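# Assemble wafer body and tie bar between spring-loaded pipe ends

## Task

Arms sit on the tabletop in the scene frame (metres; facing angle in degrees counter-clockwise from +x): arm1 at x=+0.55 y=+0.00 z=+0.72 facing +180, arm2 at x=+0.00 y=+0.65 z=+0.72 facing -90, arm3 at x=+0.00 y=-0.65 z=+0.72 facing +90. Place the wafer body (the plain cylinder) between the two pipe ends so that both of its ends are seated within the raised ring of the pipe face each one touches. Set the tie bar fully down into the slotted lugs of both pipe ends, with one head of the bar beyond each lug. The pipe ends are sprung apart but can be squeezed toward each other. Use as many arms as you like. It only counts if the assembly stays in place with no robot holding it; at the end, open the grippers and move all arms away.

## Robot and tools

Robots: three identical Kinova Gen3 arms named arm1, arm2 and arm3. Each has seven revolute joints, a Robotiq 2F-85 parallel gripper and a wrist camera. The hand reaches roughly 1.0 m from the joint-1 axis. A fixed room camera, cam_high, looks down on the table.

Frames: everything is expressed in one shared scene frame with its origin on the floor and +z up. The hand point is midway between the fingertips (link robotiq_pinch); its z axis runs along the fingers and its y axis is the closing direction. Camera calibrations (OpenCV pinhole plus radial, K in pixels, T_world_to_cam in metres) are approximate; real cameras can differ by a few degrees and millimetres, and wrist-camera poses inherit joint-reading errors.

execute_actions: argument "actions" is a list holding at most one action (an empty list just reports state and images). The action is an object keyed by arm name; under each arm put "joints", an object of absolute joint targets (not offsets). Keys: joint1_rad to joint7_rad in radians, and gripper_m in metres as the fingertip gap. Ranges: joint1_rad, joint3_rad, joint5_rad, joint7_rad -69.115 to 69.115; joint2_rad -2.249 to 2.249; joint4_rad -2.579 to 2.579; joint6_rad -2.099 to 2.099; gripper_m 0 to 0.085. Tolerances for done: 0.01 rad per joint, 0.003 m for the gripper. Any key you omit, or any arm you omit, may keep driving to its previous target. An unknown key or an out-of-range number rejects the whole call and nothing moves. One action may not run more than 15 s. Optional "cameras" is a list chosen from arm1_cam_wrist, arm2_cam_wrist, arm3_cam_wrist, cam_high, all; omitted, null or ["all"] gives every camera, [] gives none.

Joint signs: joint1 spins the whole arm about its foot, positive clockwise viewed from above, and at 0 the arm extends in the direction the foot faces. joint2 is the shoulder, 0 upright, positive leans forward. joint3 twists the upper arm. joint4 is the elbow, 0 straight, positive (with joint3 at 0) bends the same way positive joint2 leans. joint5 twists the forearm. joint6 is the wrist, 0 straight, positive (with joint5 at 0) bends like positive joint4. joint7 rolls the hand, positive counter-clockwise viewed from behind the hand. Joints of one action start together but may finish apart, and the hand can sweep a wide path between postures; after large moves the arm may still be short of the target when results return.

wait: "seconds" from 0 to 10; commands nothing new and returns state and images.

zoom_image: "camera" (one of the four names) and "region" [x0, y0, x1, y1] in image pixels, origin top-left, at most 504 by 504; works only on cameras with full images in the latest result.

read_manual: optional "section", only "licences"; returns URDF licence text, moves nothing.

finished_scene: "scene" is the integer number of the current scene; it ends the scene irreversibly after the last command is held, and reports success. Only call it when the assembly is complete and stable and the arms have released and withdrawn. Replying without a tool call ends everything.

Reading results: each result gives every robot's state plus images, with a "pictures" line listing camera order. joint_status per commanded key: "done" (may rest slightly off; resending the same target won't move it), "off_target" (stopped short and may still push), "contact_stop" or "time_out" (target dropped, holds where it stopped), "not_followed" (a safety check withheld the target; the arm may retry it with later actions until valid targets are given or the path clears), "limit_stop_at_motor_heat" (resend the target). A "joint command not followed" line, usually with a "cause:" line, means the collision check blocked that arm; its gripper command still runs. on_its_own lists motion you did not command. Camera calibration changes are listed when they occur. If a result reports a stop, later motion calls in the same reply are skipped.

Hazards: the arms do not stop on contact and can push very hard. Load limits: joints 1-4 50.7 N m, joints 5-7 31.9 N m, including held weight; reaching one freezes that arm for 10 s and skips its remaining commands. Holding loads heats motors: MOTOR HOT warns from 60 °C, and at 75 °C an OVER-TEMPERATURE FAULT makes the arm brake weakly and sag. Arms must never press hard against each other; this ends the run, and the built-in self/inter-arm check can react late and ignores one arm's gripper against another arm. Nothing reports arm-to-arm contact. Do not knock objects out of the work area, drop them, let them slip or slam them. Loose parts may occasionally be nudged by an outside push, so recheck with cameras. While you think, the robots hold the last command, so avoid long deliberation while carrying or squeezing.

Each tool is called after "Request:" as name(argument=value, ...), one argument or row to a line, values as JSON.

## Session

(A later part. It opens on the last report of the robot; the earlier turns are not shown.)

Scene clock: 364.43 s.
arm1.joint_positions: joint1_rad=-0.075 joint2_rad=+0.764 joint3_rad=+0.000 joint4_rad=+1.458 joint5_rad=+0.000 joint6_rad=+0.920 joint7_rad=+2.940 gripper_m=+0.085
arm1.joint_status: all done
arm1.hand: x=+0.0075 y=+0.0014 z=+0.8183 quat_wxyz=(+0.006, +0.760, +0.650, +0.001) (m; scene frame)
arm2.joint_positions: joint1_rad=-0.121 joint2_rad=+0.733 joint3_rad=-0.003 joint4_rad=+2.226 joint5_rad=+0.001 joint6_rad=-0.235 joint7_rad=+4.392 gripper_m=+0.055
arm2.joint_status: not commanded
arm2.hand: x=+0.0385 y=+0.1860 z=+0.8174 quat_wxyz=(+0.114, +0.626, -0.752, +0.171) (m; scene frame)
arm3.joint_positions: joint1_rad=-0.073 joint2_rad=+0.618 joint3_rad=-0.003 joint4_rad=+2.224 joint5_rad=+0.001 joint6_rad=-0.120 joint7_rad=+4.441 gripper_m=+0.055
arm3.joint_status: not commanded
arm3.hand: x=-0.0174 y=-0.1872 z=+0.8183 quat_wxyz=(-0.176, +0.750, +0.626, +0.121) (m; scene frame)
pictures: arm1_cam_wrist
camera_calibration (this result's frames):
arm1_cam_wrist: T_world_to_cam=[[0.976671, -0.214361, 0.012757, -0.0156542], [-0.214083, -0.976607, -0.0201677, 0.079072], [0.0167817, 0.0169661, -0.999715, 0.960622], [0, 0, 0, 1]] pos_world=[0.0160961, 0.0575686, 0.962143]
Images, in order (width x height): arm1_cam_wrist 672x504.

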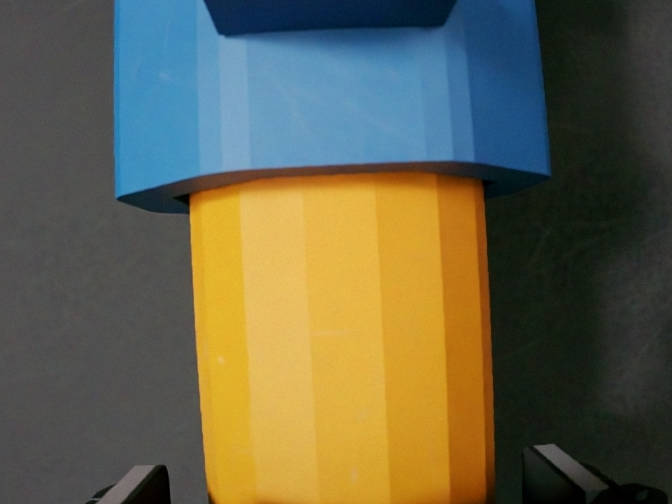

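Request:
execute_actions(
  actions=[
    {"arm1": {"joints": {"joint2_rad": 0.3, "joint4_rad": 1.65, "joint6_rad": 1.1916, "joint7_rad": 3.3}}},
  ],
  cameras=[],
)

Request:
execute_actions(
  actions=[
    {"arm1": {"joints": {"joint1_rad": 0.8849, "joint2_rad": 0.3975, "joint4_rad": 2.1122, "joint6_rad": 0.632, "joint7_rad": 4.2075, "gripper_m": 0.05}}},
  ],
  cameras=["arm1_cam_wrist", "cam_high"],
)

Request:
zoom_image(
  camera="cam_high",
  region=[265, 265, 425, 350],
)

Scene clock: 400.80 s.
arm1.joint_positions: joint1_rad=-0.075 joint2_rad=+0.300 joint3_rad=+0.000 joint4_rad=+1.650 joint5_rad=+0.000 joint6_rad=+1.192 joint7_rad=+3.300 gripper_m=+0.085
arm1.joint_status: all done
arm1.hand: x=+0.1307 y=+0.0083 z=+0.9915 quat_wxyz=(+0.006, +0.632, +0.775, +0.000) (m; scene frame)
arm2.joint_positions: joint1_rad=-0.121 joint2_rad=+0.733 joint3_rad=-0.003 joint4_rad=+2.226 joint5_rad=+0.001 joint6_rad=-0.235 joint7_rad=+4.392 gripper_m=+0.055
arm2.joint_status: not commanded
arm2.hand: x=+0.0385 y=+0.1860 z=+0.8174 quat_wxyz=(+0.114, +0.626, -0.752, +0.171) (m; scene frame)
arm3.joint_positions: joint1_rad=-0.073 joint2_rad=+0.618 joint3_rad=-0.003 joint4_rad=+2.224 joint5_rad=+0.001 joint6_rad=-0.120 joint7_rad=+4.441 gripper_m=+0.055
arm3.joint_status: not commanded
arm3.hand: x=-0.0174 y=-0.1872 z=+0.8183 quat_wxyz=(-0.176, +0.750, +0.626, +0.121) (m; scene frame)
pictures: none
No camera images: the call's "cameras" was empty. Leave "cameras" out to get every camera's image.

Scene clock: 403.10 s.
arm1.joint_positions: joint1_rad=+0.885 joint2_rad=+0.397 joint3_rad=+0.000 joint4_rad=+2.112 joint5_rad=+0.000 joint6_rad=+0.632 joint7_rad=+4.207 gripper_m=+0.050
arm1.joint_status: all done
arm1.hand: x=+0.3565 y=+0.2923 z=+0.8402 quat_wxyz=(+0.006, +0.652, +0.758, +0.000) (m; scene frame)
arm2.joint_positions: joint1_rad=-0.121 joint2_rad=+0.733 joint3_rad=-0.003 joint4_rad=+2.226 joint5_rad=+0.001 joint6_rad=-0.235 joint7_rad=+4.392 gripper_m=+0.055
arm2.joint_status: not commanded
arm2.hand: x=+0.0385 y=+0.1860 z=+0.8174 quat_wxyz=(+0.114, +0.626, -0.752, +0.171) (m; scene frame)
arm3.joint_positions: joint1_rad=-0.073 joint2_rad=+0.618 joint3_rad=-0.003 joint4_rad=+2.224 joint5_rad=+0.001 joint6_rad=-0.120 joint7_rad=+4.441 gripper_m=+0.055
arm3.joint_status: not commanded
arm3.hand: x=-0.0174 y=-0.1872 z=+0.8183 quat_wxyz=(-0.176, +0.750, +0.626, +0.121) (m; scene frame)
pictures: arm1_cam_wrist, cam_high
camera_calibration (this result's frames):
arm1_cam_wrist: T_world_to_cam=[[0.99581, 0.090822, 0.0106534, -0.388672], [0.0909969, -0.995701, -0.0172734, 0.332752], [0.00903884, 0.0181705, -0.999794, 0.974176], [0, 0, 0, 1]] pos_world=[0.347958, 0.34892, 0.983864]
Images, in order (width x height): arm1_cam_wrist 672x504, cam_high 672x504.

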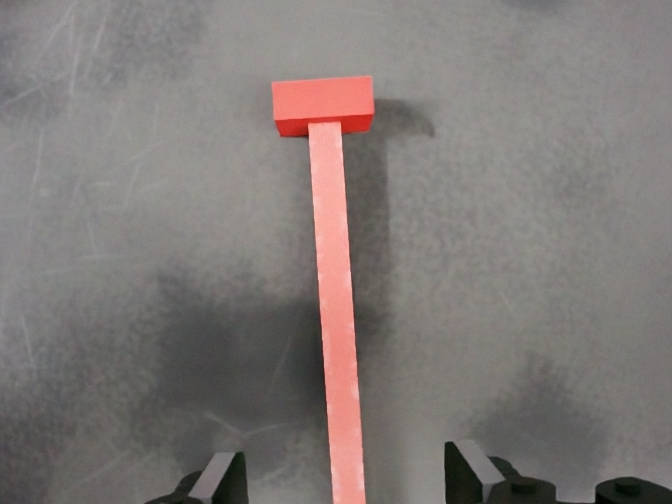

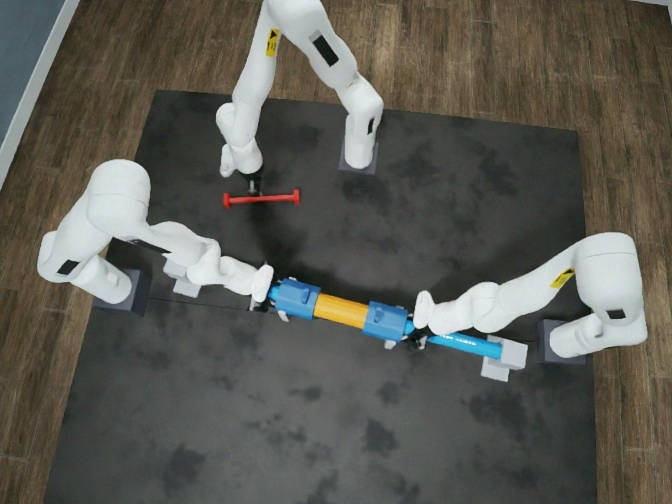

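Region (265, 265, 425, 350) of cam_high's 672x504 image, scaled by 3.150, with more detail than that image has; it fills the top 268 rows of this view, and the rest is white.

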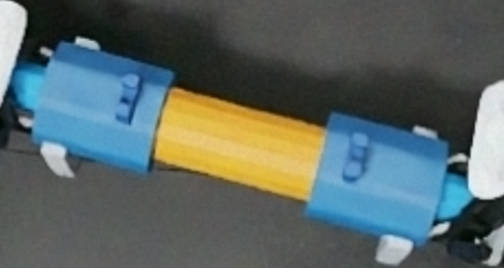

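Request:
execute_actions(
  actions=[],
)

Scene clock: 426.03 s.
arm1.joint_positions: joint1_rad=+0.885 joint2_rad=+0.398 joint3_rad=+0.000 joint4_rad=+2.112 joint5_rad=+0.000 joint6_rad=+0.632 joint7_rad=+4.207 gripper_m=+0.050
arm1.joint_status: all done
arm1.hand: x=+0.3565 y=+0.2924 z=+0.8402 quat_wxyz=(+0.006, +0.652, +0.758, +0.000) (m; scene frame)
arm2.joint_positions: joint1_rad=-0.121 joint2_rad=+0.733 joint3_rad=-0.003 joint4_rad=+2.226 joint5_rad=+0.001 joint6_rad=-0.235 joint7_rad=+4.392 gripper_m=+0.055
arm2.joint_status: not commanded
arm2.hand: x=+0.0385 y=+0.1860 z=+0.8174 quat_wxyz=(+0.114, +0.626, -0.752, +0.171) (m; scene frame)
arm3.joint_positions: joint1_rad=-0.073 joint2_rad=+0.618 joint3_rad=-0.003 joint4_rad=+2.224 joint5_rad=+0.001 joint6_rad=-0.120 joint7_rad=+4.441 gripper_m=+0.055
arm3.joint_status: not commanded
arm3.hand: x=-0.0174 y=-0.1872 z=+0.8183 quat_wxyz=(-0.176, +0.750, +0.626, +0.121) (m; scene frame)
pictures: arm1_cam_wrist, arm2_cam_wrist, arm3_cam_wrist, cam_high
camera_calibration (this result's frames):
arm1_cam_wrist: T_world_to_cam=[[0.995828, 0.0906291, 0.0106546, -0.388681], [0.0908039, -0.995719, -0.0172636, 0.332847], [0.00904441, 0.018159, -0.999794, 0.974173], [0, 0, 0, 1]] pos_world=[0.348025, 0.348958, 0.983859]
arm2_cam_wrist: T_world_to_cam=[[-0.972, 0.178626, -0.152675, 0.13212], [0.226273, 0.886749, -0.403083, 0.215383], [0.0633828, -0.426343, -0.902338, 0.959226], [0, 0, 0, 1]] pos_world=[0.0188867, 0.194369, 0.972535]
arm3_cam_wrist: T_world_to_cam=[[0.980025, -0.139143, -0.142092, 0.110462], [-0.183401, -0.908634, -0.375165, 0.186859], [-0.0769081, 0.393731, -0.916003, 0.968638], [0, 0, 0, 1]] pos_world=[0.000510563, -0.196226, 0.973074]
Images, in order (width x height): arm1_cam_wrist 672x504, arm2_cam_wrist 672x504, arm3_cam_wrist 672x504, cam_high 672x504.

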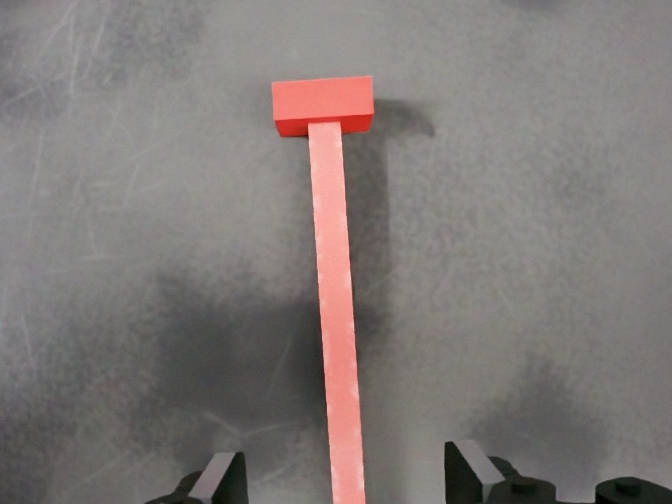

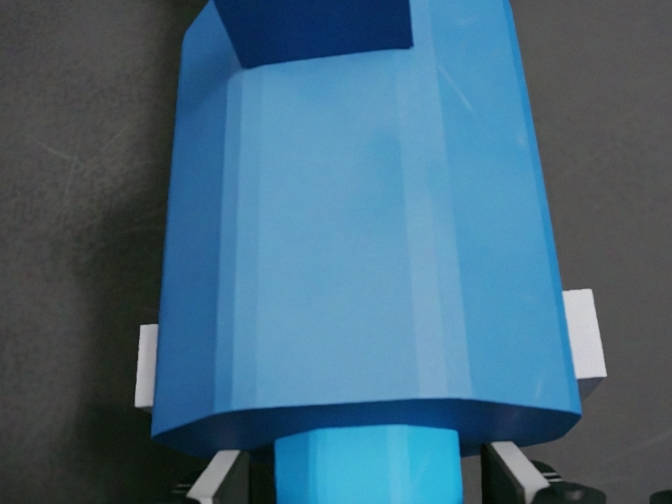

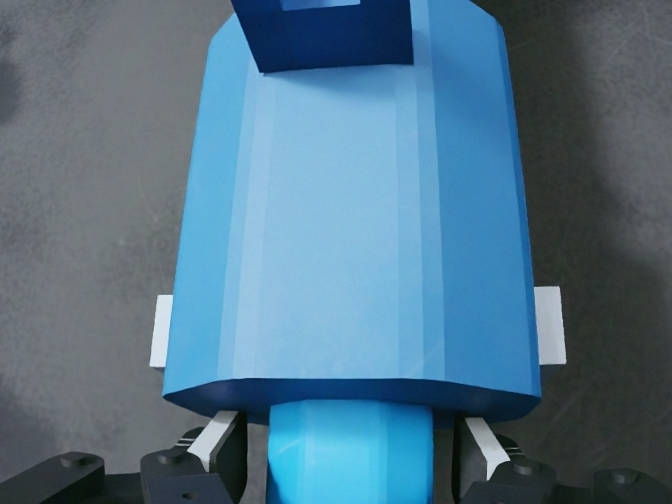

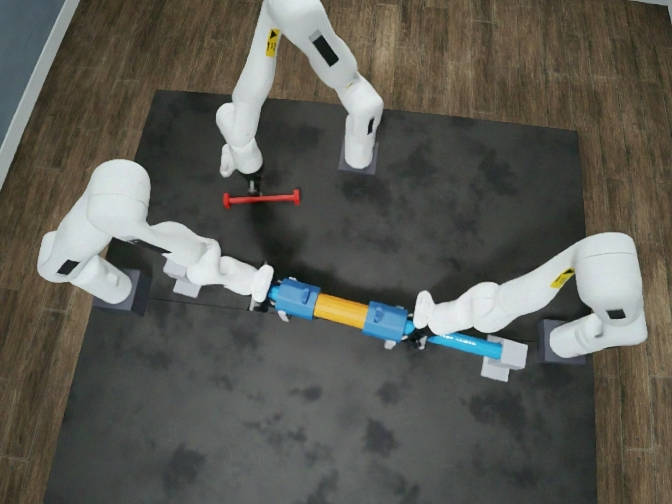

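Request:
execute_actions(
  actions=[
    {"arm1": {"joints": {"joint1_rad": 0.8849, "joint2_rad": 0.6413, "joint4_rad": 2.187, "joint6_rad": 0.3133, "joint7_rad": 4.215, "gripper_m": 0.05}}},
  ],
  cameras=["arm1_cam_wrist", "cam_high"],
)

Scene clock: 444.73 s.
arm1.joint_positions: joint1_rad=+0.885 joint2_rad=+0.641 joint3_rad=+0.000 joint4_rad=+2.187 joint5_rad=+0.000 joint6_rad=+0.313 joint7_rad=+4.215 gripper_m=+0.050
arm1.joint_status: all done
arm1.hand: x=+0.3573 y=+0.2917 z=+0.7441 quat_wxyz=(+0.006, +0.649, +0.761, +0.000) (m; scene frame)
arm2.joint_positions: joint1_rad=-0.121 joint2_rad=+0.733 joint3_rad=-0.003 joint4_rad=+2.226 joint5_rad=+0.001 joint6_rad=-0.235 joint7_rad=+4.392 gripper_m=+0.055
arm2.joint_status: not commanded
arm2.hand: x=+0.0385 y=+0.1860 z=+0.8174 quat_wxyz=(+0.114, +0.626, -0.752, +0.171) (m; scene frame)
arm3.joint_positions: joint1_rad=-0.073 joint2_rad=+0.618 joint3_rad=-0.003 joint4_rad=+2.224 joint5_rad=+0.001 joint6_rad=-0.120 joint7_rad=+4.441 gripper_m=+0.055
arm3.joint_status: not commanded
arm3.hand: x=-0.0174 y=-0.1872 z=+0.8183 quat_wxyz=(-0.176, +0.750, +0.626, +0.121) (m; scene frame)
pictures: arm1_cam_wrist, cam_high
camera_calibration (this result's frames):
arm1_cam_wrist: T_world_to_cam=[[0.995123, 0.098095, 0.0104012, -0.390096], [0.0982665, -0.995006, -0.0175078, 0.327802], [0.00863185, 0.0184445, -0.999793, 0.87817], [0, 0, 0, 1]] pos_world=[0.348401, 0.348234, 0.887785]
Images, in order (width x height): arm1_cam_wrist 672x504, cam_high 672x504.

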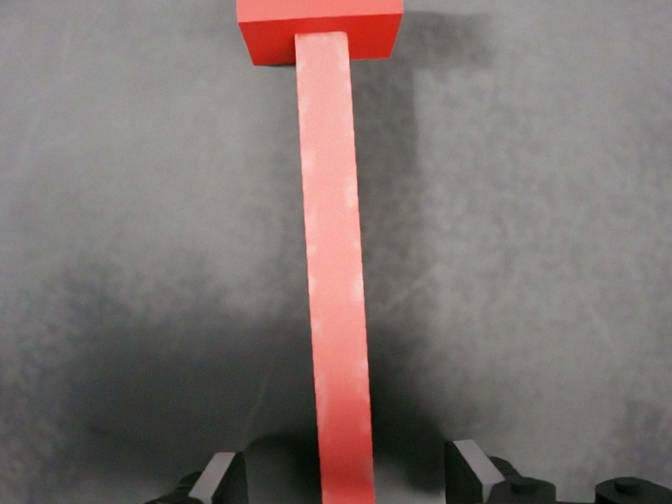

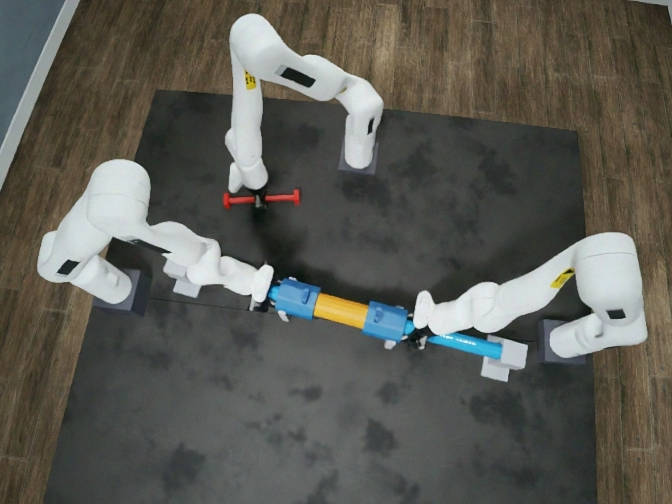

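Request:
execute_actions(
  actions=[
    {"arm1": {"joints": {"gripper_m": 0.0}}},
  ],
  cameras=["arm1_cam_wrist"],
)

Scene clock: 449.87 s.
arm1.joint_positions: joint1_rad=+0.885 joint2_rad=+0.640 joint3_rad=+0.000 joint4_rad=+2.187 joint5_rad=+0.000 joint6_rad=+0.314 joint7_rad=+4.215 gripper_m=+0.009
arm1.joint_status: gripper_m off_target (ended at +0.009, target +0.000)
arm1.hand: x=+0.3572 y=+0.2918 z=+0.7443 quat_wxyz=(+0.005, +0.649, +0.760, +0.000) (m; scene frame)
arm2.joint_positions: joint1_rad=-0.121 joint2_rad=+0.733 joint3_rad=-0.003 joint4_rad=+2.226 joint5_rad=+0.001 joint6_rad=-0.235 joint7_rad=+4.392 gripper_m=+0.055
arm2.joint_status: not commanded
arm2.hand: x=+0.0385 y=+0.1860 z=+0.8174 quat_wxyz=(+0.114, +0.626, -0.752, +0.171) (m; scene frame)
arm3.joint_positions: joint1_rad=-0.073 joint2_rad=+0.618 joint3_rad=-0.003 joint4_rad=+2.224 joint5_rad=+0.001 joint6_rad=-0.120 joint7_rad=+4.441 gripper_m=+0.055
arm3.joint_status: not commanded
arm3.hand: x=-0.0174 y=-0.1872 z=+0.8183 quat_wxyz=(-0.176, +0.750, +0.626, +0.121) (m; scene frame)
pictures: arm1_cam_wrist
camera_calibration (this result's frames):
arm1_cam_wrist: T_world_to_cam=[[0.995137, 0.0979764, 0.0101748, -0.389843], [0.0981461, -0.995013, -0.0177874, 0.328121], [0.00838133, 0.0186995, -0.99979, 0.878403], [0, 0, 0, 1]] pos_world=[0.348381, 0.348254, 0.888021]
Images, in order (width x height): arm1_cam_wrist 672x504.

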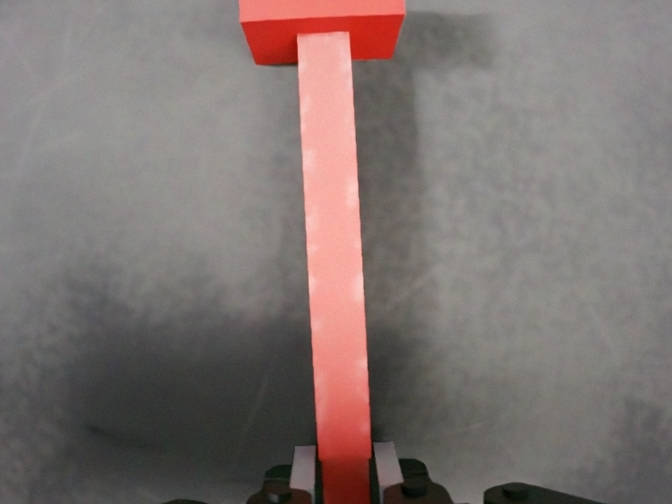

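Request:
execute_actions(
  actions=[
    {"arm1": {"joints": {"joint1_rad": -0.0866, "joint2_rad": 0.25, "joint4_rad": 1.8834, "joint6_rad": 1.0082, "joint7_rad": 2.929}}},
  ],
  cameras=["cam_high"],
)

Scene clock: 504.77 s.
arm1.joint_positions: joint1_rad=-0.086 joint2_rad=+0.251 joint3_rad=+0.000 joint4_rad=+1.884 joint5_rad=+0.000 joint6_rad=+1.008 joint7_rad=+2.929 gripper_m=+0.009
arm1.joint_status: all done
arm1.hand: x=+0.1777 y=+0.0060 z=+0.9460 quat_wxyz=(+0.006, +0.760, +0.649, +0.001) (m; scene frame)
arm2.joint_positions: joint1_rad=-0.121 joint2_rad=+0.733 joint3_rad=-0.003 joint4_rad=+2.226 joint5_rad=+0.001 joint6_rad=-0.235 joint7_rad=+4.392 gripper_m=+0.055
arm2.joint_status: not commanded
arm2.hand: x=+0.0385 y=+0.1860 z=+0.8174 quat_wxyz=(+0.114, +0.626, -0.752, +0.171) (m; scene frame)
arm3.joint_positions: joint1_rad=-0.073 joint2_rad=+0.618 joint3_rad=-0.003 joint4_rad=+2.224 joint5_rad=+0.001 joint6_rad=-0.120 joint7_rad=+4.441 gripper_m=+0.055
arm3.joint_status: not commanded
arm3.hand: x=-0.0174 y=-0.1872 z=+0.8183 quat_wxyz=(-0.176, +0.750, +0.626, +0.121) (m; scene frame)
pictures: cam_high
Images, in order (width x height): cam_high 672x504.

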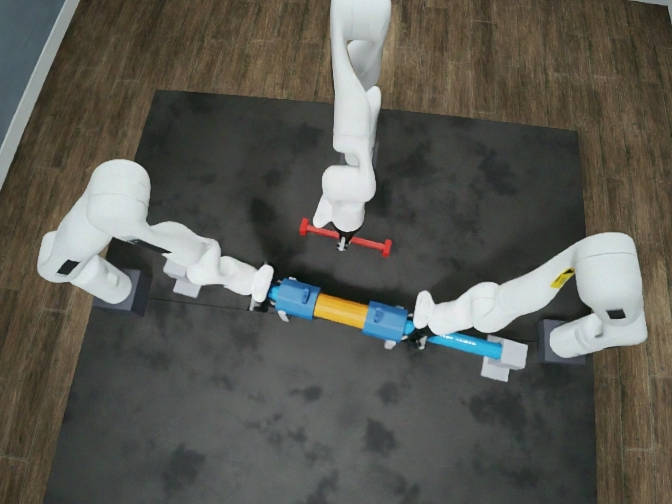

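Request:
execute_actions(
  actions=[
    {"arm1": {"joints": {"joint1_rad": -0.0866, "joint2_rad": 0.6288, "joint4_rad": 1.3109, "joint6_rad": 1.2019, "joint7_rad": 2.929}}},
  ],
)

Scene clock: 524.03 s.
arm1.joint_positions: joint1_rad=-0.087 joint2_rad=+0.630 joint3_rad=+0.000 joint4_rad=+1.312 joint5_rad=+0.000 joint6_rad=+1.202 joint7_rad=+2.929 gripper_m=+0.009
arm1.joint_status: all done
arm1.hand: x=+0.0074 y=-0.0037 z=+0.9313 quat_wxyz=(+0.006, +0.760, +0.649, +0.001) (m; scene frame)
arm2.joint_positions: joint1_rad=-0.121 joint2_rad=+0.733 joint3_rad=-0.003 joint4_rad=+2.226 joint5_rad=+0.001 joint6_rad=-0.235 joint7_rad=+4.392 gripper_m=+0.055
arm2.joint_status: not commanded
arm2.hand: x=+0.0385 y=+0.1860 z=+0.8174 quat_wxyz=(+0.114, +0.626, -0.752, +0.171) (m; scene frame)
arm3.joint_positions: joint1_rad=-0.073 joint2_rad=+0.618 joint3_rad=-0.003 joint4_rad=+2.224 joint5_rad=+0.001 joint6_rad=-0.120 joint7_rad=+4.441 gripper_m=+0.055
arm3.joint_status: not commanded
arm3.hand: x=-0.0174 y=-0.1872 z=+0.8183 quat_wxyz=(-0.176, +0.750, +0.626, +0.121) (m; scene frame)
pictures: arm1_cam_wrist, arm2_cam_wrist, arm3_cam_wrist, cam_high
camera_calibration (this result's frames):
arm1_cam_wrist: T_world_to_cam=[[0.976611, -0.214537, 0.0143096, -0.019558], [-0.214226, -0.976567, -0.0205739, 0.0767144], [0.0183882, 0.0170272, -0.999686, 1.07363], [0, 0, 0, 1]] pos_world=[0.0157926, 0.0524399, 1.07515]
arm2_cam_wrist: T_world_to_cam=[[-0.972, 0.178626, -0.152675, 0.13212], [0.226273, 0.886749, -0.403083, 0.215383], [0.0633829, -0.426343, -0.902338, 0.959226], [0, 0, 0, 1]] pos_world=[0.0188867, 0.194369, 0.972535]
arm3_cam_wrist: T_world_to_cam=[[0.980025, -0.139143, -0.142092, 0.110462], [-0.183401, -0.908634, -0.375164, 0.186858], [-0.076908, 0.39373, -0.916003, 0.968639], [0, 0, 0, 1]] pos_world=[0.000510594, -0.196226, 0.973074]
Images, in order (width x height): arm1_cam_wrist 672x504, arm2_cam_wrist 672x504, arm3_cam_wrist 672x504, cam_high 672x504.

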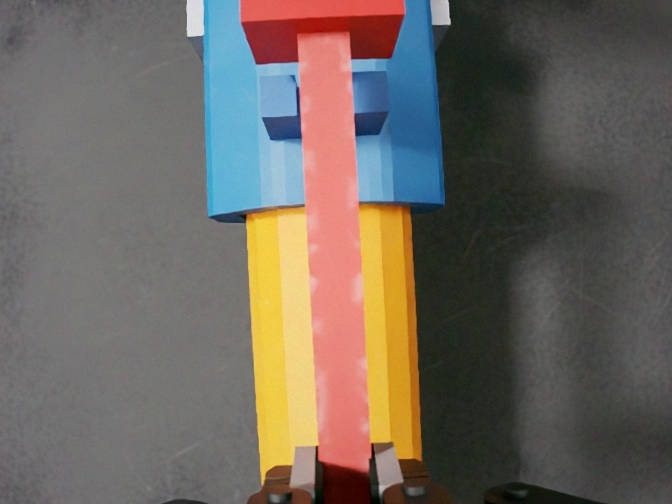

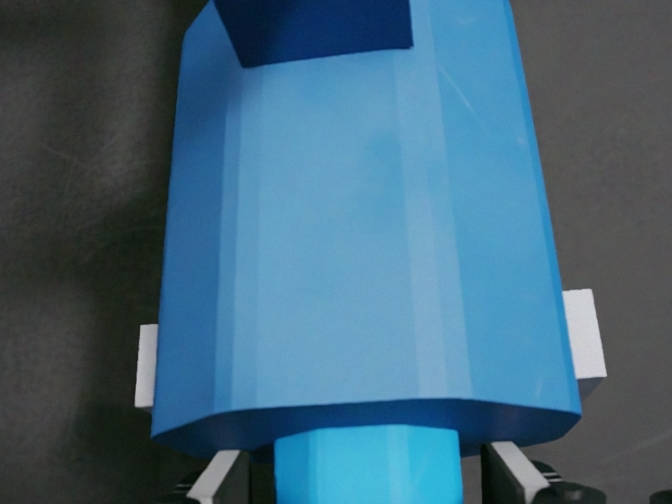

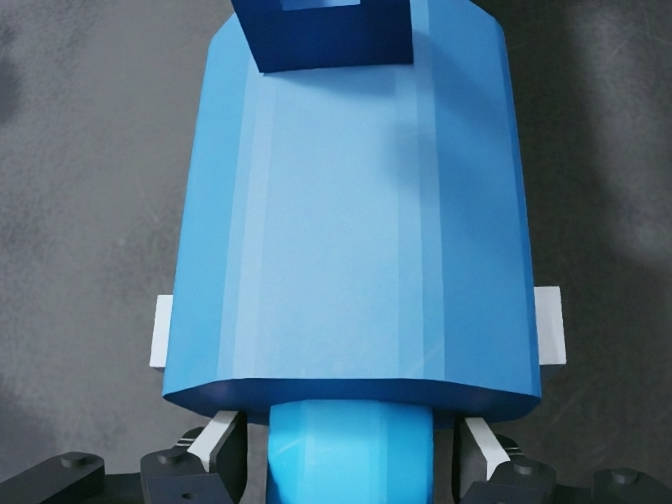

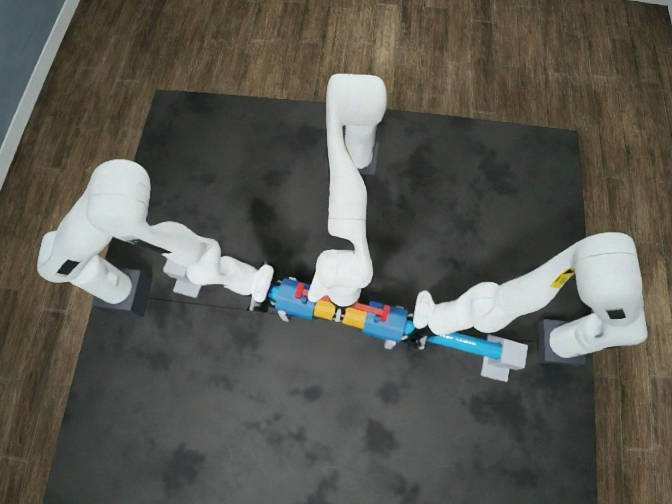

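Request:
zoom_image(
  camera="arm1_cam_wrist",
  region=[230, 0, 430, 150],
)

Request:
zoom_image(
  camera="cam_high",
  region=[270, 270, 420, 350],
)

Region (230, 0, 430, 150) of arm1_cam_wrist's 672x504 image, scaled by 2.520; it fills the top 378 rows of this view, and the rest is white.

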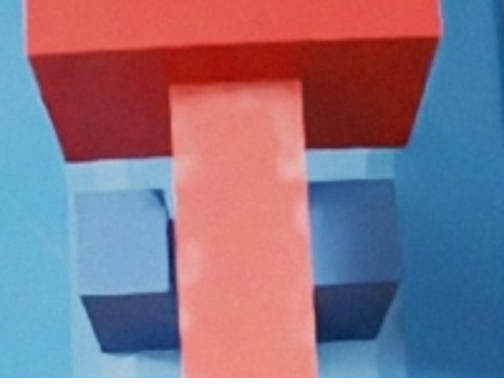

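Region (270, 270, 420, 350) of cam_high's 672x504 image, scaled by 3.360, with more detail than that image has; it fills the top 269 rows of this view, and the rest is white.

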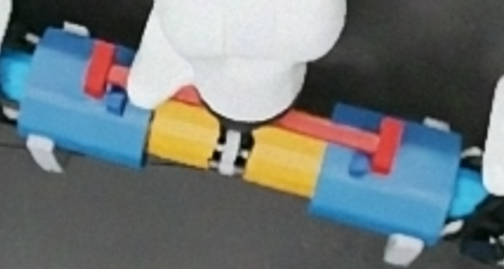

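Request:
zoom_image(
  camera="cam_high",
  region=[360, 295, 400, 330],
)

Request:
zoom_image(
  camera="cam_high",
  region=[285, 275, 325, 310],
)

Request:
zoom_image(
  camera="arm1_cam_wrist",
  region=[230, 200, 450, 504],
)

Region (360, 295, 400, 330) of cam_high's 672x504 image, scaled by 12.600, with more detail than that image has; it fills the top 441 rows of this view, and the rest is white.

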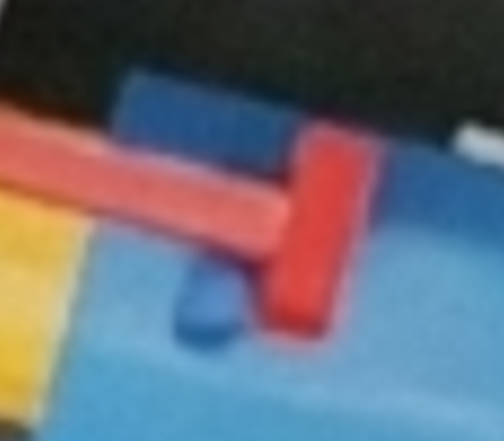

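Region (285, 275, 325, 310) of cam_high's 672x504 image, scaled by 12.600, with more detail than that image has; it fills the top 441 rows of this view, and the rest is white.

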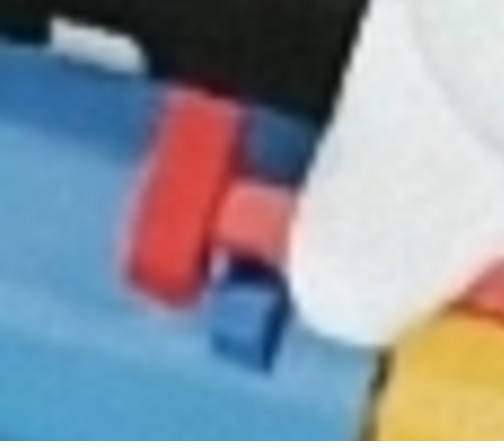

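Region (230, 200, 450, 504) of arm1_cam_wrist's 672x504 image, scaled by 1.658; it fills the left 365 columns of this view, and the rest is white.

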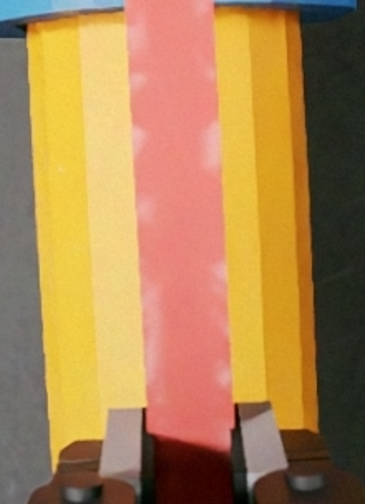

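Request:
execute_actions(
  actions=[
    {"arm1": {"joints": {"joint1_rad": -0.0853, "joint2_rad": 0.642, "joint4_rad": 1.3328, "joint6_rad": 1.1668, "joint7_rad": 2.9303}}},
  ],
)

Scene clock: 578.83 s.
arm1.joint_positions: joint1_rad=-0.085 joint2_rad=+0.643 joint3_rad=+0.000 joint4_rad=+1.333 joint5_rad=+0.000 joint6_rad=+1.167 joint7_rad=+2.930 gripper_m=+0.009
arm1.joint_status: all done
arm1.hand: x=+0.0072 y=-0.0031 z=+0.9177 quat_wxyz=(+0.006, +0.760, +0.649, +0.002) (m; scene frame)
arm2.joint_positions: joint1_rad=-0.121 joint2_rad=+0.733 joint3_rad=-0.003 joint4_rad=+2.226 joint5_rad=+0.001 joint6_rad=-0.235 joint7_rad=+4.392 gripper_m=+0.055
arm2.joint_status: not commanded
arm2.hand: x=+0.0385 y=+0.1860 z=+0.8174 quat_wxyz=(+0.114, +0.626, -0.752, +0.171) (m; scene frame)
arm3.joint_positions: joint1_rad=-0.073 joint2_rad=+0.618 joint3_rad=-0.003 joint4_rad=+2.224 joint5_rad=+0.001 joint6_rad=-0.120 joint7_rad=+4.441 gripper_m=+0.055
arm3.joint_status: not commanded
arm3.hand: x=-0.0174 y=-0.1872 z=+0.8183 quat_wxyz=(-0.176, +0.750, +0.626, +0.121) (m; scene frame)
pictures: arm1_cam_wrist, arm2_cam_wrist, arm3_cam_wrist, cam_high
camera_calibration (this result's frames):
arm1_cam_wrist: T_world_to_cam=[[0.976609, -0.214538, 0.0144331, -0.0191783], [-0.214224, -0.976567, -0.020607, 0.0769977], [0.0185158, 0.0170331, -0.999683, 1.06003], [0, 0, 0, 1]] pos_world=[0.0155971, 0.0530235, 1.06156]
arm2_cam_wrist: T_world_to_cam=[[-0.972, 0.178626, -0.152675, 0.13212], [0.226273, 0.886749, -0.403083, 0.215383], [0.0633828, -0.426343, -0.902338, 0.959226], [0, 0, 0, 1]] pos_world=[0.0188867, 0.194369, 0.972535]
arm3_cam_wrist: T_world_to_cam=[[0.980025, -0.139143, -0.142092, 0.110462], [-0.183401, -0.908634, -0.375164, 0.186859], [-0.076908, 0.39373, -0.916003, 0.968638], [0, 0, 0, 1]] pos_world=[0.000510611, -0.196226, 0.973074]
Images, in order (width x height): arm1_cam_wrist 672x504, arm2_cam_wrist 672x504, arm3_cam_wrist 672x504, cam_high 672x504.

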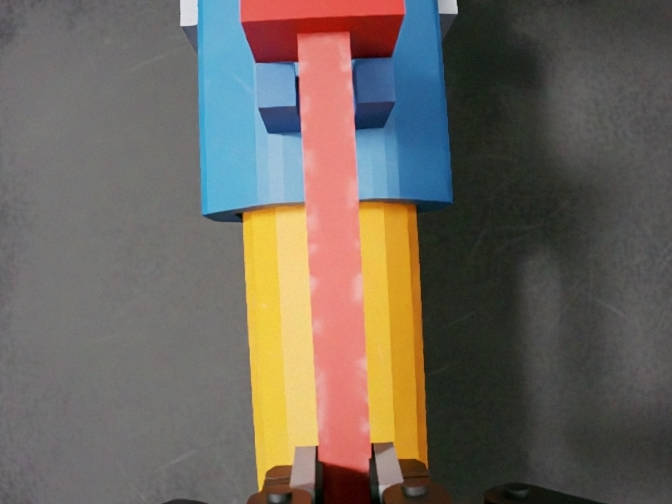

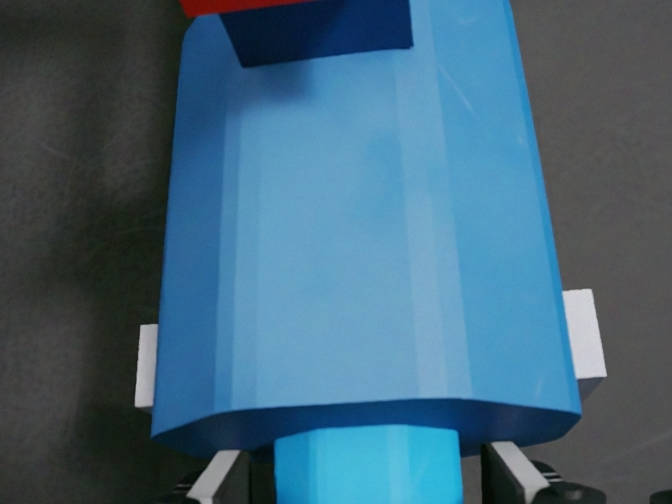

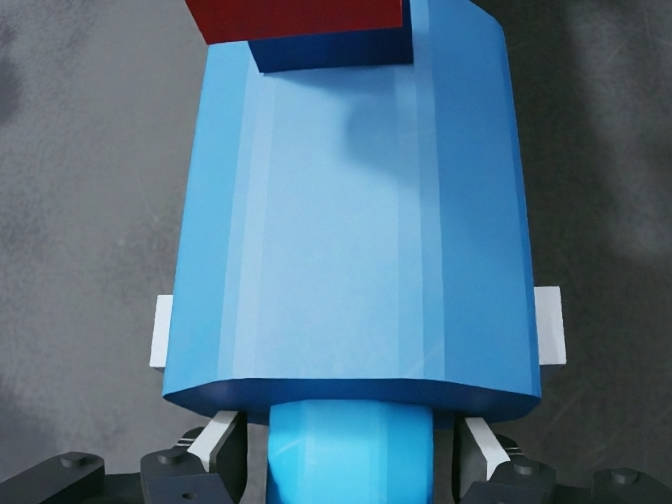

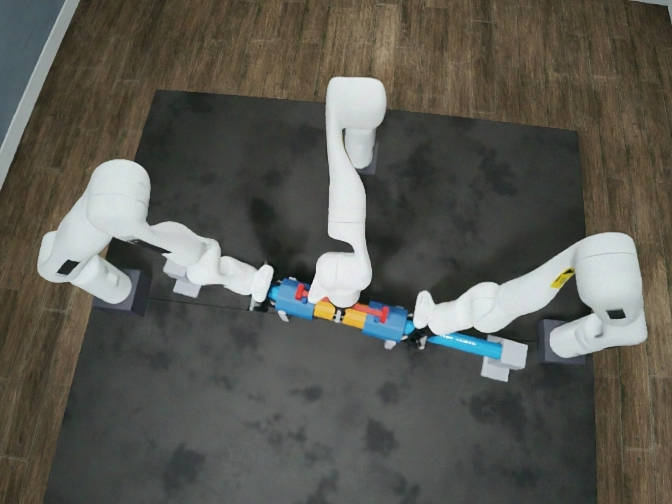

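Request:
zoom_image(
  camera="arm3_cam_wrist",
  region=[170, 0, 430, 100],
)

Request:
zoom_image(
  camera="arm2_cam_wrist",
  region=[170, 0, 430, 100],
)

Request:
zoom_image(
  camera="cam_high",
  region=[360, 295, 400, 330],
)

Request:
zoom_image(
  camera="cam_high",
  region=[285, 275, 325, 310],
)

Request:
zoom_image(
  camera="arm1_cam_wrist",
  region=[230, 0, 430, 150],
)

Region (170, 0, 430, 100) of arm3_cam_wrist's 672x504 image, scaled by 1.938; it fills the top 194 rows of this view, and the rest is white.

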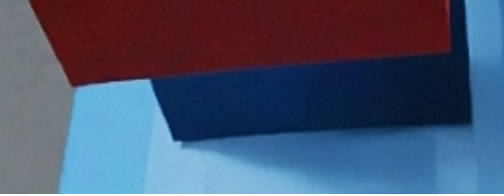

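Region (170, 0, 430, 100) of arm2_cam_wrist's 672x504 image, scaled by 1.938; it fills the top 194 rows of this view, and the rest is white.

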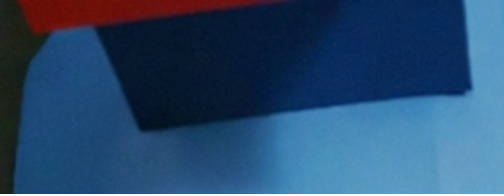

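Region (360, 295, 400, 330) of cam_high's 672x504 image, scaled by 12.600, with more detail than that image has; it fills the top 441 rows of this view, and the rest is white.

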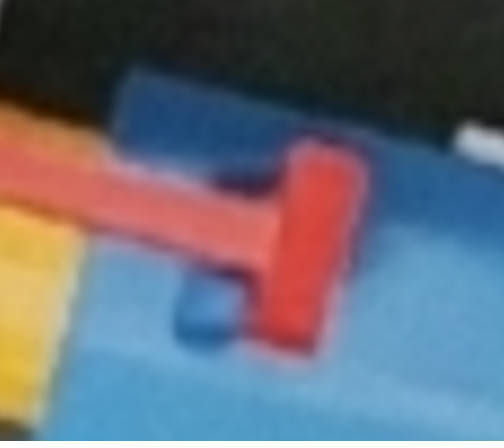

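Region (285, 275, 325, 310) of cam_high's 672x504 image, scaled by 12.600, with more detail than that image has; it fills the top 441 rows of this view, and the rest is white.

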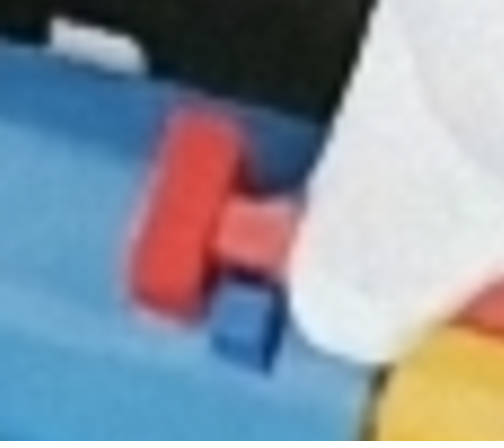

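Region (230, 0, 430, 150) of arm1_cam_wrist's 672x504 image, scaled by 2.520; it fills the top 378 rows of this view, and the rest is white.

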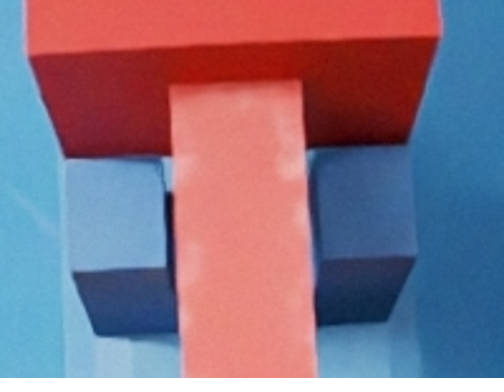

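Request:
execute_actions(
  actions=[
    {"arm1": {"joints": {"joint1_rad": -0.0853, "joint2_rad": 0.6398, "joint4_rad": 1.337, "joint6_rad": 1.1648, "joint7_rad": 2.9375}}},
  ],
  cameras=["arm1_cam_wrist", "arm3_cam_wrist", "cam_high"],
)

Request:
zoom_image(
  camera="arm3_cam_wrist",
  region=[170, 0, 430, 100],
)

Request:
zoom_image(
  camera="arm1_cam_wrist",
  region=[230, 0, 430, 150],
)

Request:
zoom_image(
  camera="cam_high",
  region=[360, 295, 400, 330],
)

Scene clock: 627.83 s.
arm1.joint_positions: joint1_rad=-0.085 joint2_rad=+0.641 joint3_rad=+0.000 joint4_rad=+1.338 joint5_rad=+0.000 joint6_rad=+1.165 joint7_rad=+2.938 gripper_m=+0.009
arm1.joint_status: all done
arm1.hand: x=+0.0082 y=-0.0031 z=+0.9176 quat_wxyz=(+0.006, +0.758, +0.652, +0.002) (m; scene frame)
arm2.joint_positions: joint1_rad=-0.121 joint2_rad=+0.733 joint3_rad=-0.003 joint4_rad=+2.226 joint5_rad=+0.001 joint6_rad=-0.235 joint7_rad=+4.392 gripper_m=+0.055
arm2.joint_status: not commanded
arm2.hand: x=+0.0385 y=+0.1860 z=+0.8174 quat_wxyz=(+0.114, +0.626, -0.752, +0.171) (m; scene frame)
arm3.joint_positions: joint1_rad=-0.073 joint2_rad=+0.618 joint3_rad=-0.003 joint4_rad=+2.224 joint5_rad=+0.001 joint6_rad=-0.120 joint7_rad=+4.441 gripper_m=+0.055
arm3.joint_status: not commanded
arm3.hand: x=-0.0174 y=-0.1872 z=+0.8183 quat_wxyz=(-0.176, +0.750, +0.626, +0.121) (m; scene frame)
pictures: arm1_cam_wrist, arm3_cam_wrist, cam_high
camera_calibration (this result's frames):
arm1_cam_wrist: T_world_to_cam=[[0.978128, -0.207505, 0.0144276, -0.020119], [-0.207193, -0.978085, -0.0205294, 0.0771305], [0.0183714, 0.0170911, -0.999685, 1.05998], [0, 0, 0, 1]] pos_world=[0.0161866, 0.0531492, 1.06152]
arm3_cam_wrist: T_world_to_cam=[[0.980025, -0.139143, -0.142092, 0.110462], [-0.183401, -0.908634, -0.375164, 0.186859], [-0.0769081, 0.39373, -0.916003, 0.968638], [0, 0, 0, 1]] pos_world=[0.000510549, -0.196226, 0.973074]
Images, in order (width x height): arm1_cam_wrist 672x504, arm3_cam_wrist 672x504, cam_high 672x504.

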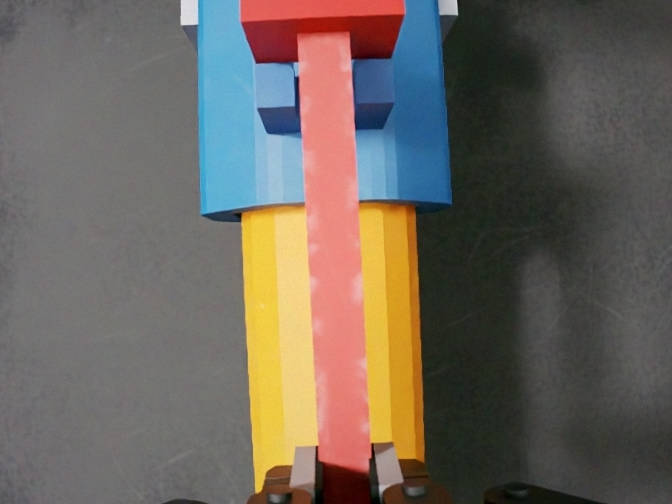

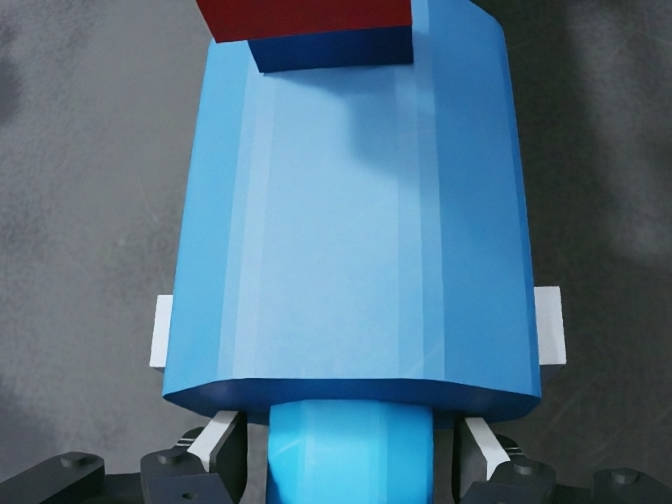

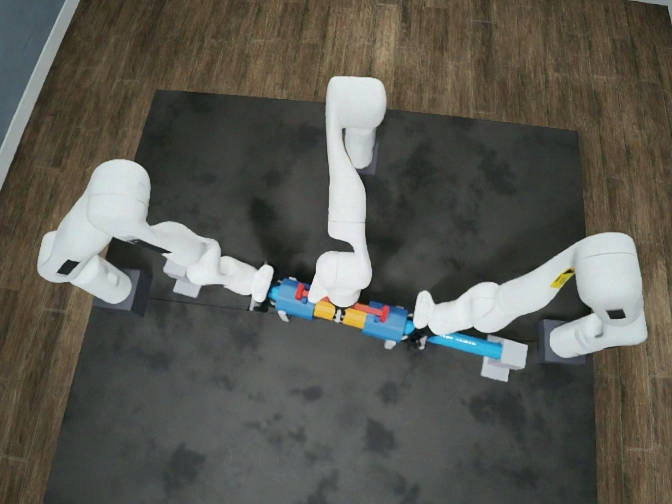

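Region (170, 0, 430, 100) of arm3_cam_wrist's 672x504 image, scaled by 1.938; it fills the top 194 rows of this view, and the rest is white.

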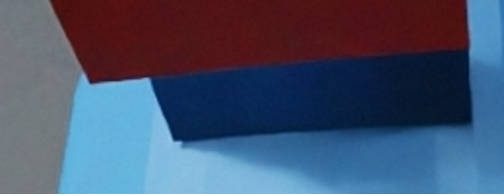

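Region (230, 0, 430, 150) of arm1_cam_wrist's 672x504 image, scaled by 2.520; it fills the top 378 rows of this view, and the rest is white.

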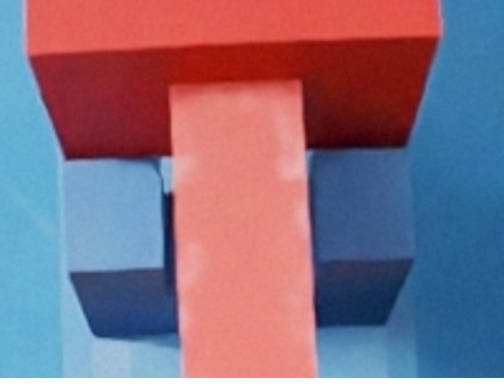

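Region (360, 295, 400, 330) of cam_high's 672x504 image, scaled by 12.600, with more detail than that image has; it fills the top 441 rows of this view, and the rest is white.

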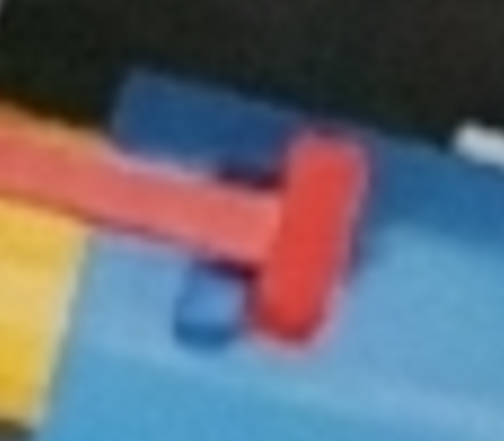

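Request:
execute_actions(
  actions=[
    {"arm1": {"joints": {"joint1_rad": -0.0853, "joint2_rad": 0.6576, "joint4_rad": 1.3649, "joint6_rad": 1.1191, "joint7_rad": 2.9375}}},
  ],
)

Scene clock: 635.67 s.
arm1.joint_positions: joint1_rad=-0.085 joint2_rad=+0.659 joint3_rad=+0.000 joint4_rad=+1.366 joint5_rad=+0.000 joint6_rad=+1.119 joint7_rad=+2.938 gripper_m=+0.009
arm1.joint_status: all done
arm1.hand: x=+0.0084 y=-0.0032 z=+0.9001 quat_wxyz=(+0.006, +0.758, +0.652, +0.002) (m; scene frame)
arm2.joint_positions: joint1_rad=-0.121 joint2_rad=+0.733 joint3_rad=-0.003 joint4_rad=+2.226 joint5_rad=+0.001 joint6_rad=-0.235 joint7_rad=+4.392 gripper_m=+0.055
arm2.joint_status: not commanded
arm2.hand: x=+0.0385 y=+0.1860 z=+0.8174 quat_wxyz=(+0.114, +0.626, -0.752, +0.171) (m; scene frame)
arm3.joint_positions: joint1_rad=-0.073 joint2_rad=+0.618 joint3_rad=-0.003 joint4_rad=+2.224 joint5_rad=+0.001 joint6_rad=-0.120 joint7_rad=+4.441 gripper_m=+0.055
arm3.joint_status: not commanded
arm3.hand: x=-0.0174 y=-0.1872 z=+0.8183 quat_wxyz=(-0.176, +0.750, +0.626, +0.121) (m; scene frame)
pictures: arm1_cam_wrist, arm2_cam_wrist, arm3_cam_wrist, cam_high
camera_calibration (this result's frames):
arm1_cam_wrist: T_world_to_cam=[[0.978128, -0.207505, 0.014374, -0.0200192], [-0.207194, -0.978085, -0.0205151, 0.0766643], [0.018316, 0.0170881, -0.999686, 1.04243], [0, 0, 0, 1]] pos_world=[0.0163726, 0.0530169, 1.04396]
arm2_cam_wrist: T_world_to_cam=[[-0.972, 0.178626, -0.152675, 0.13212], [0.226273, 0.886749, -0.403083, 0.215383], [0.0633828, -0.426343, -0.902338, 0.959226], [0, 0, 0, 1]] pos_world=[0.0188867, 0.194369, 0.972535]
arm3_cam_wrist: T_world_to_cam=[[0.980025, -0.139143, -0.142092, 0.110462], [-0.183401, -0.908634, -0.375164, 0.186859], [-0.076908, 0.39373, -0.916003, 0.968638], [0, 0, 0, 1]] pos_world=[0.000510608, -0.196226, 0.973074]
Images, in order (width x height): arm1_cam_wrist 672x504, arm2_cam_wrist 672x504, arm3_cam_wrist 672x504, cam_high 672x504.

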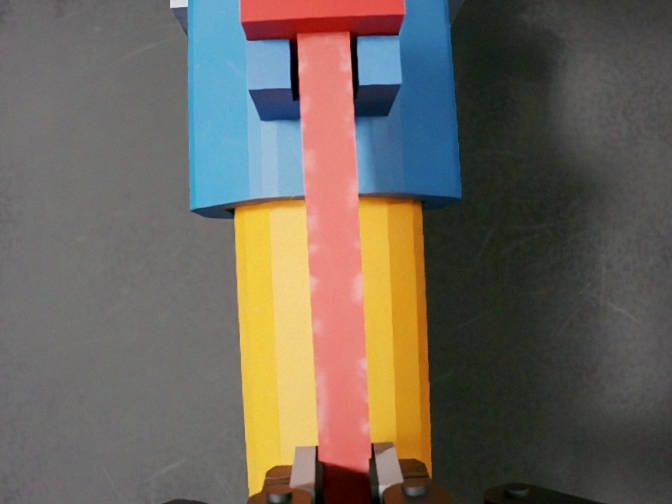

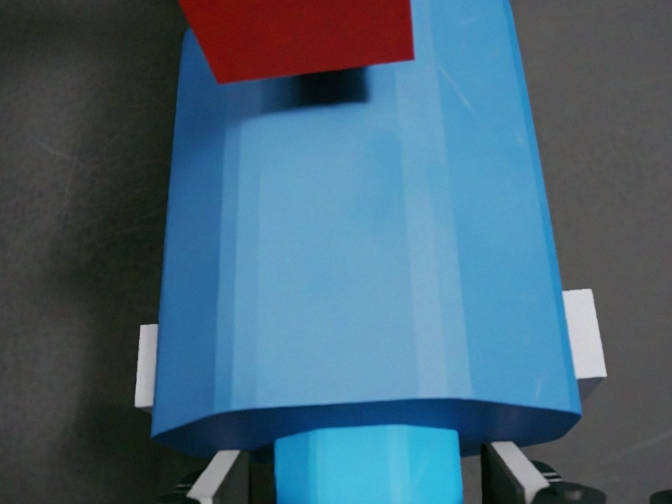

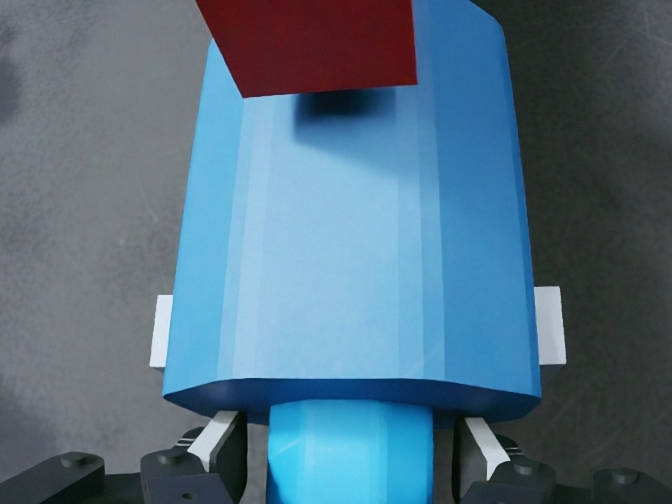

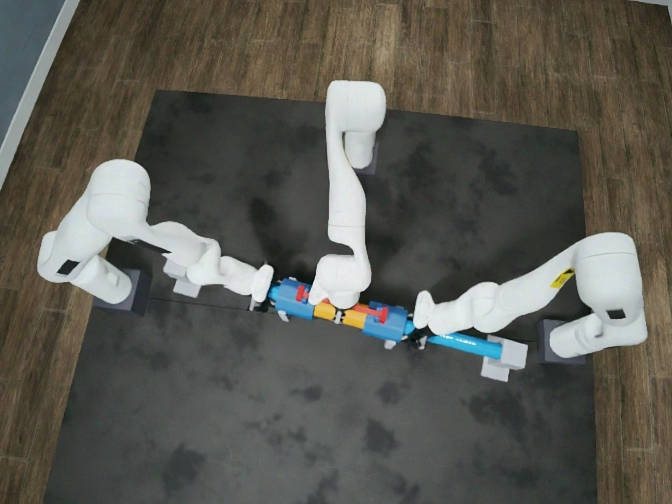

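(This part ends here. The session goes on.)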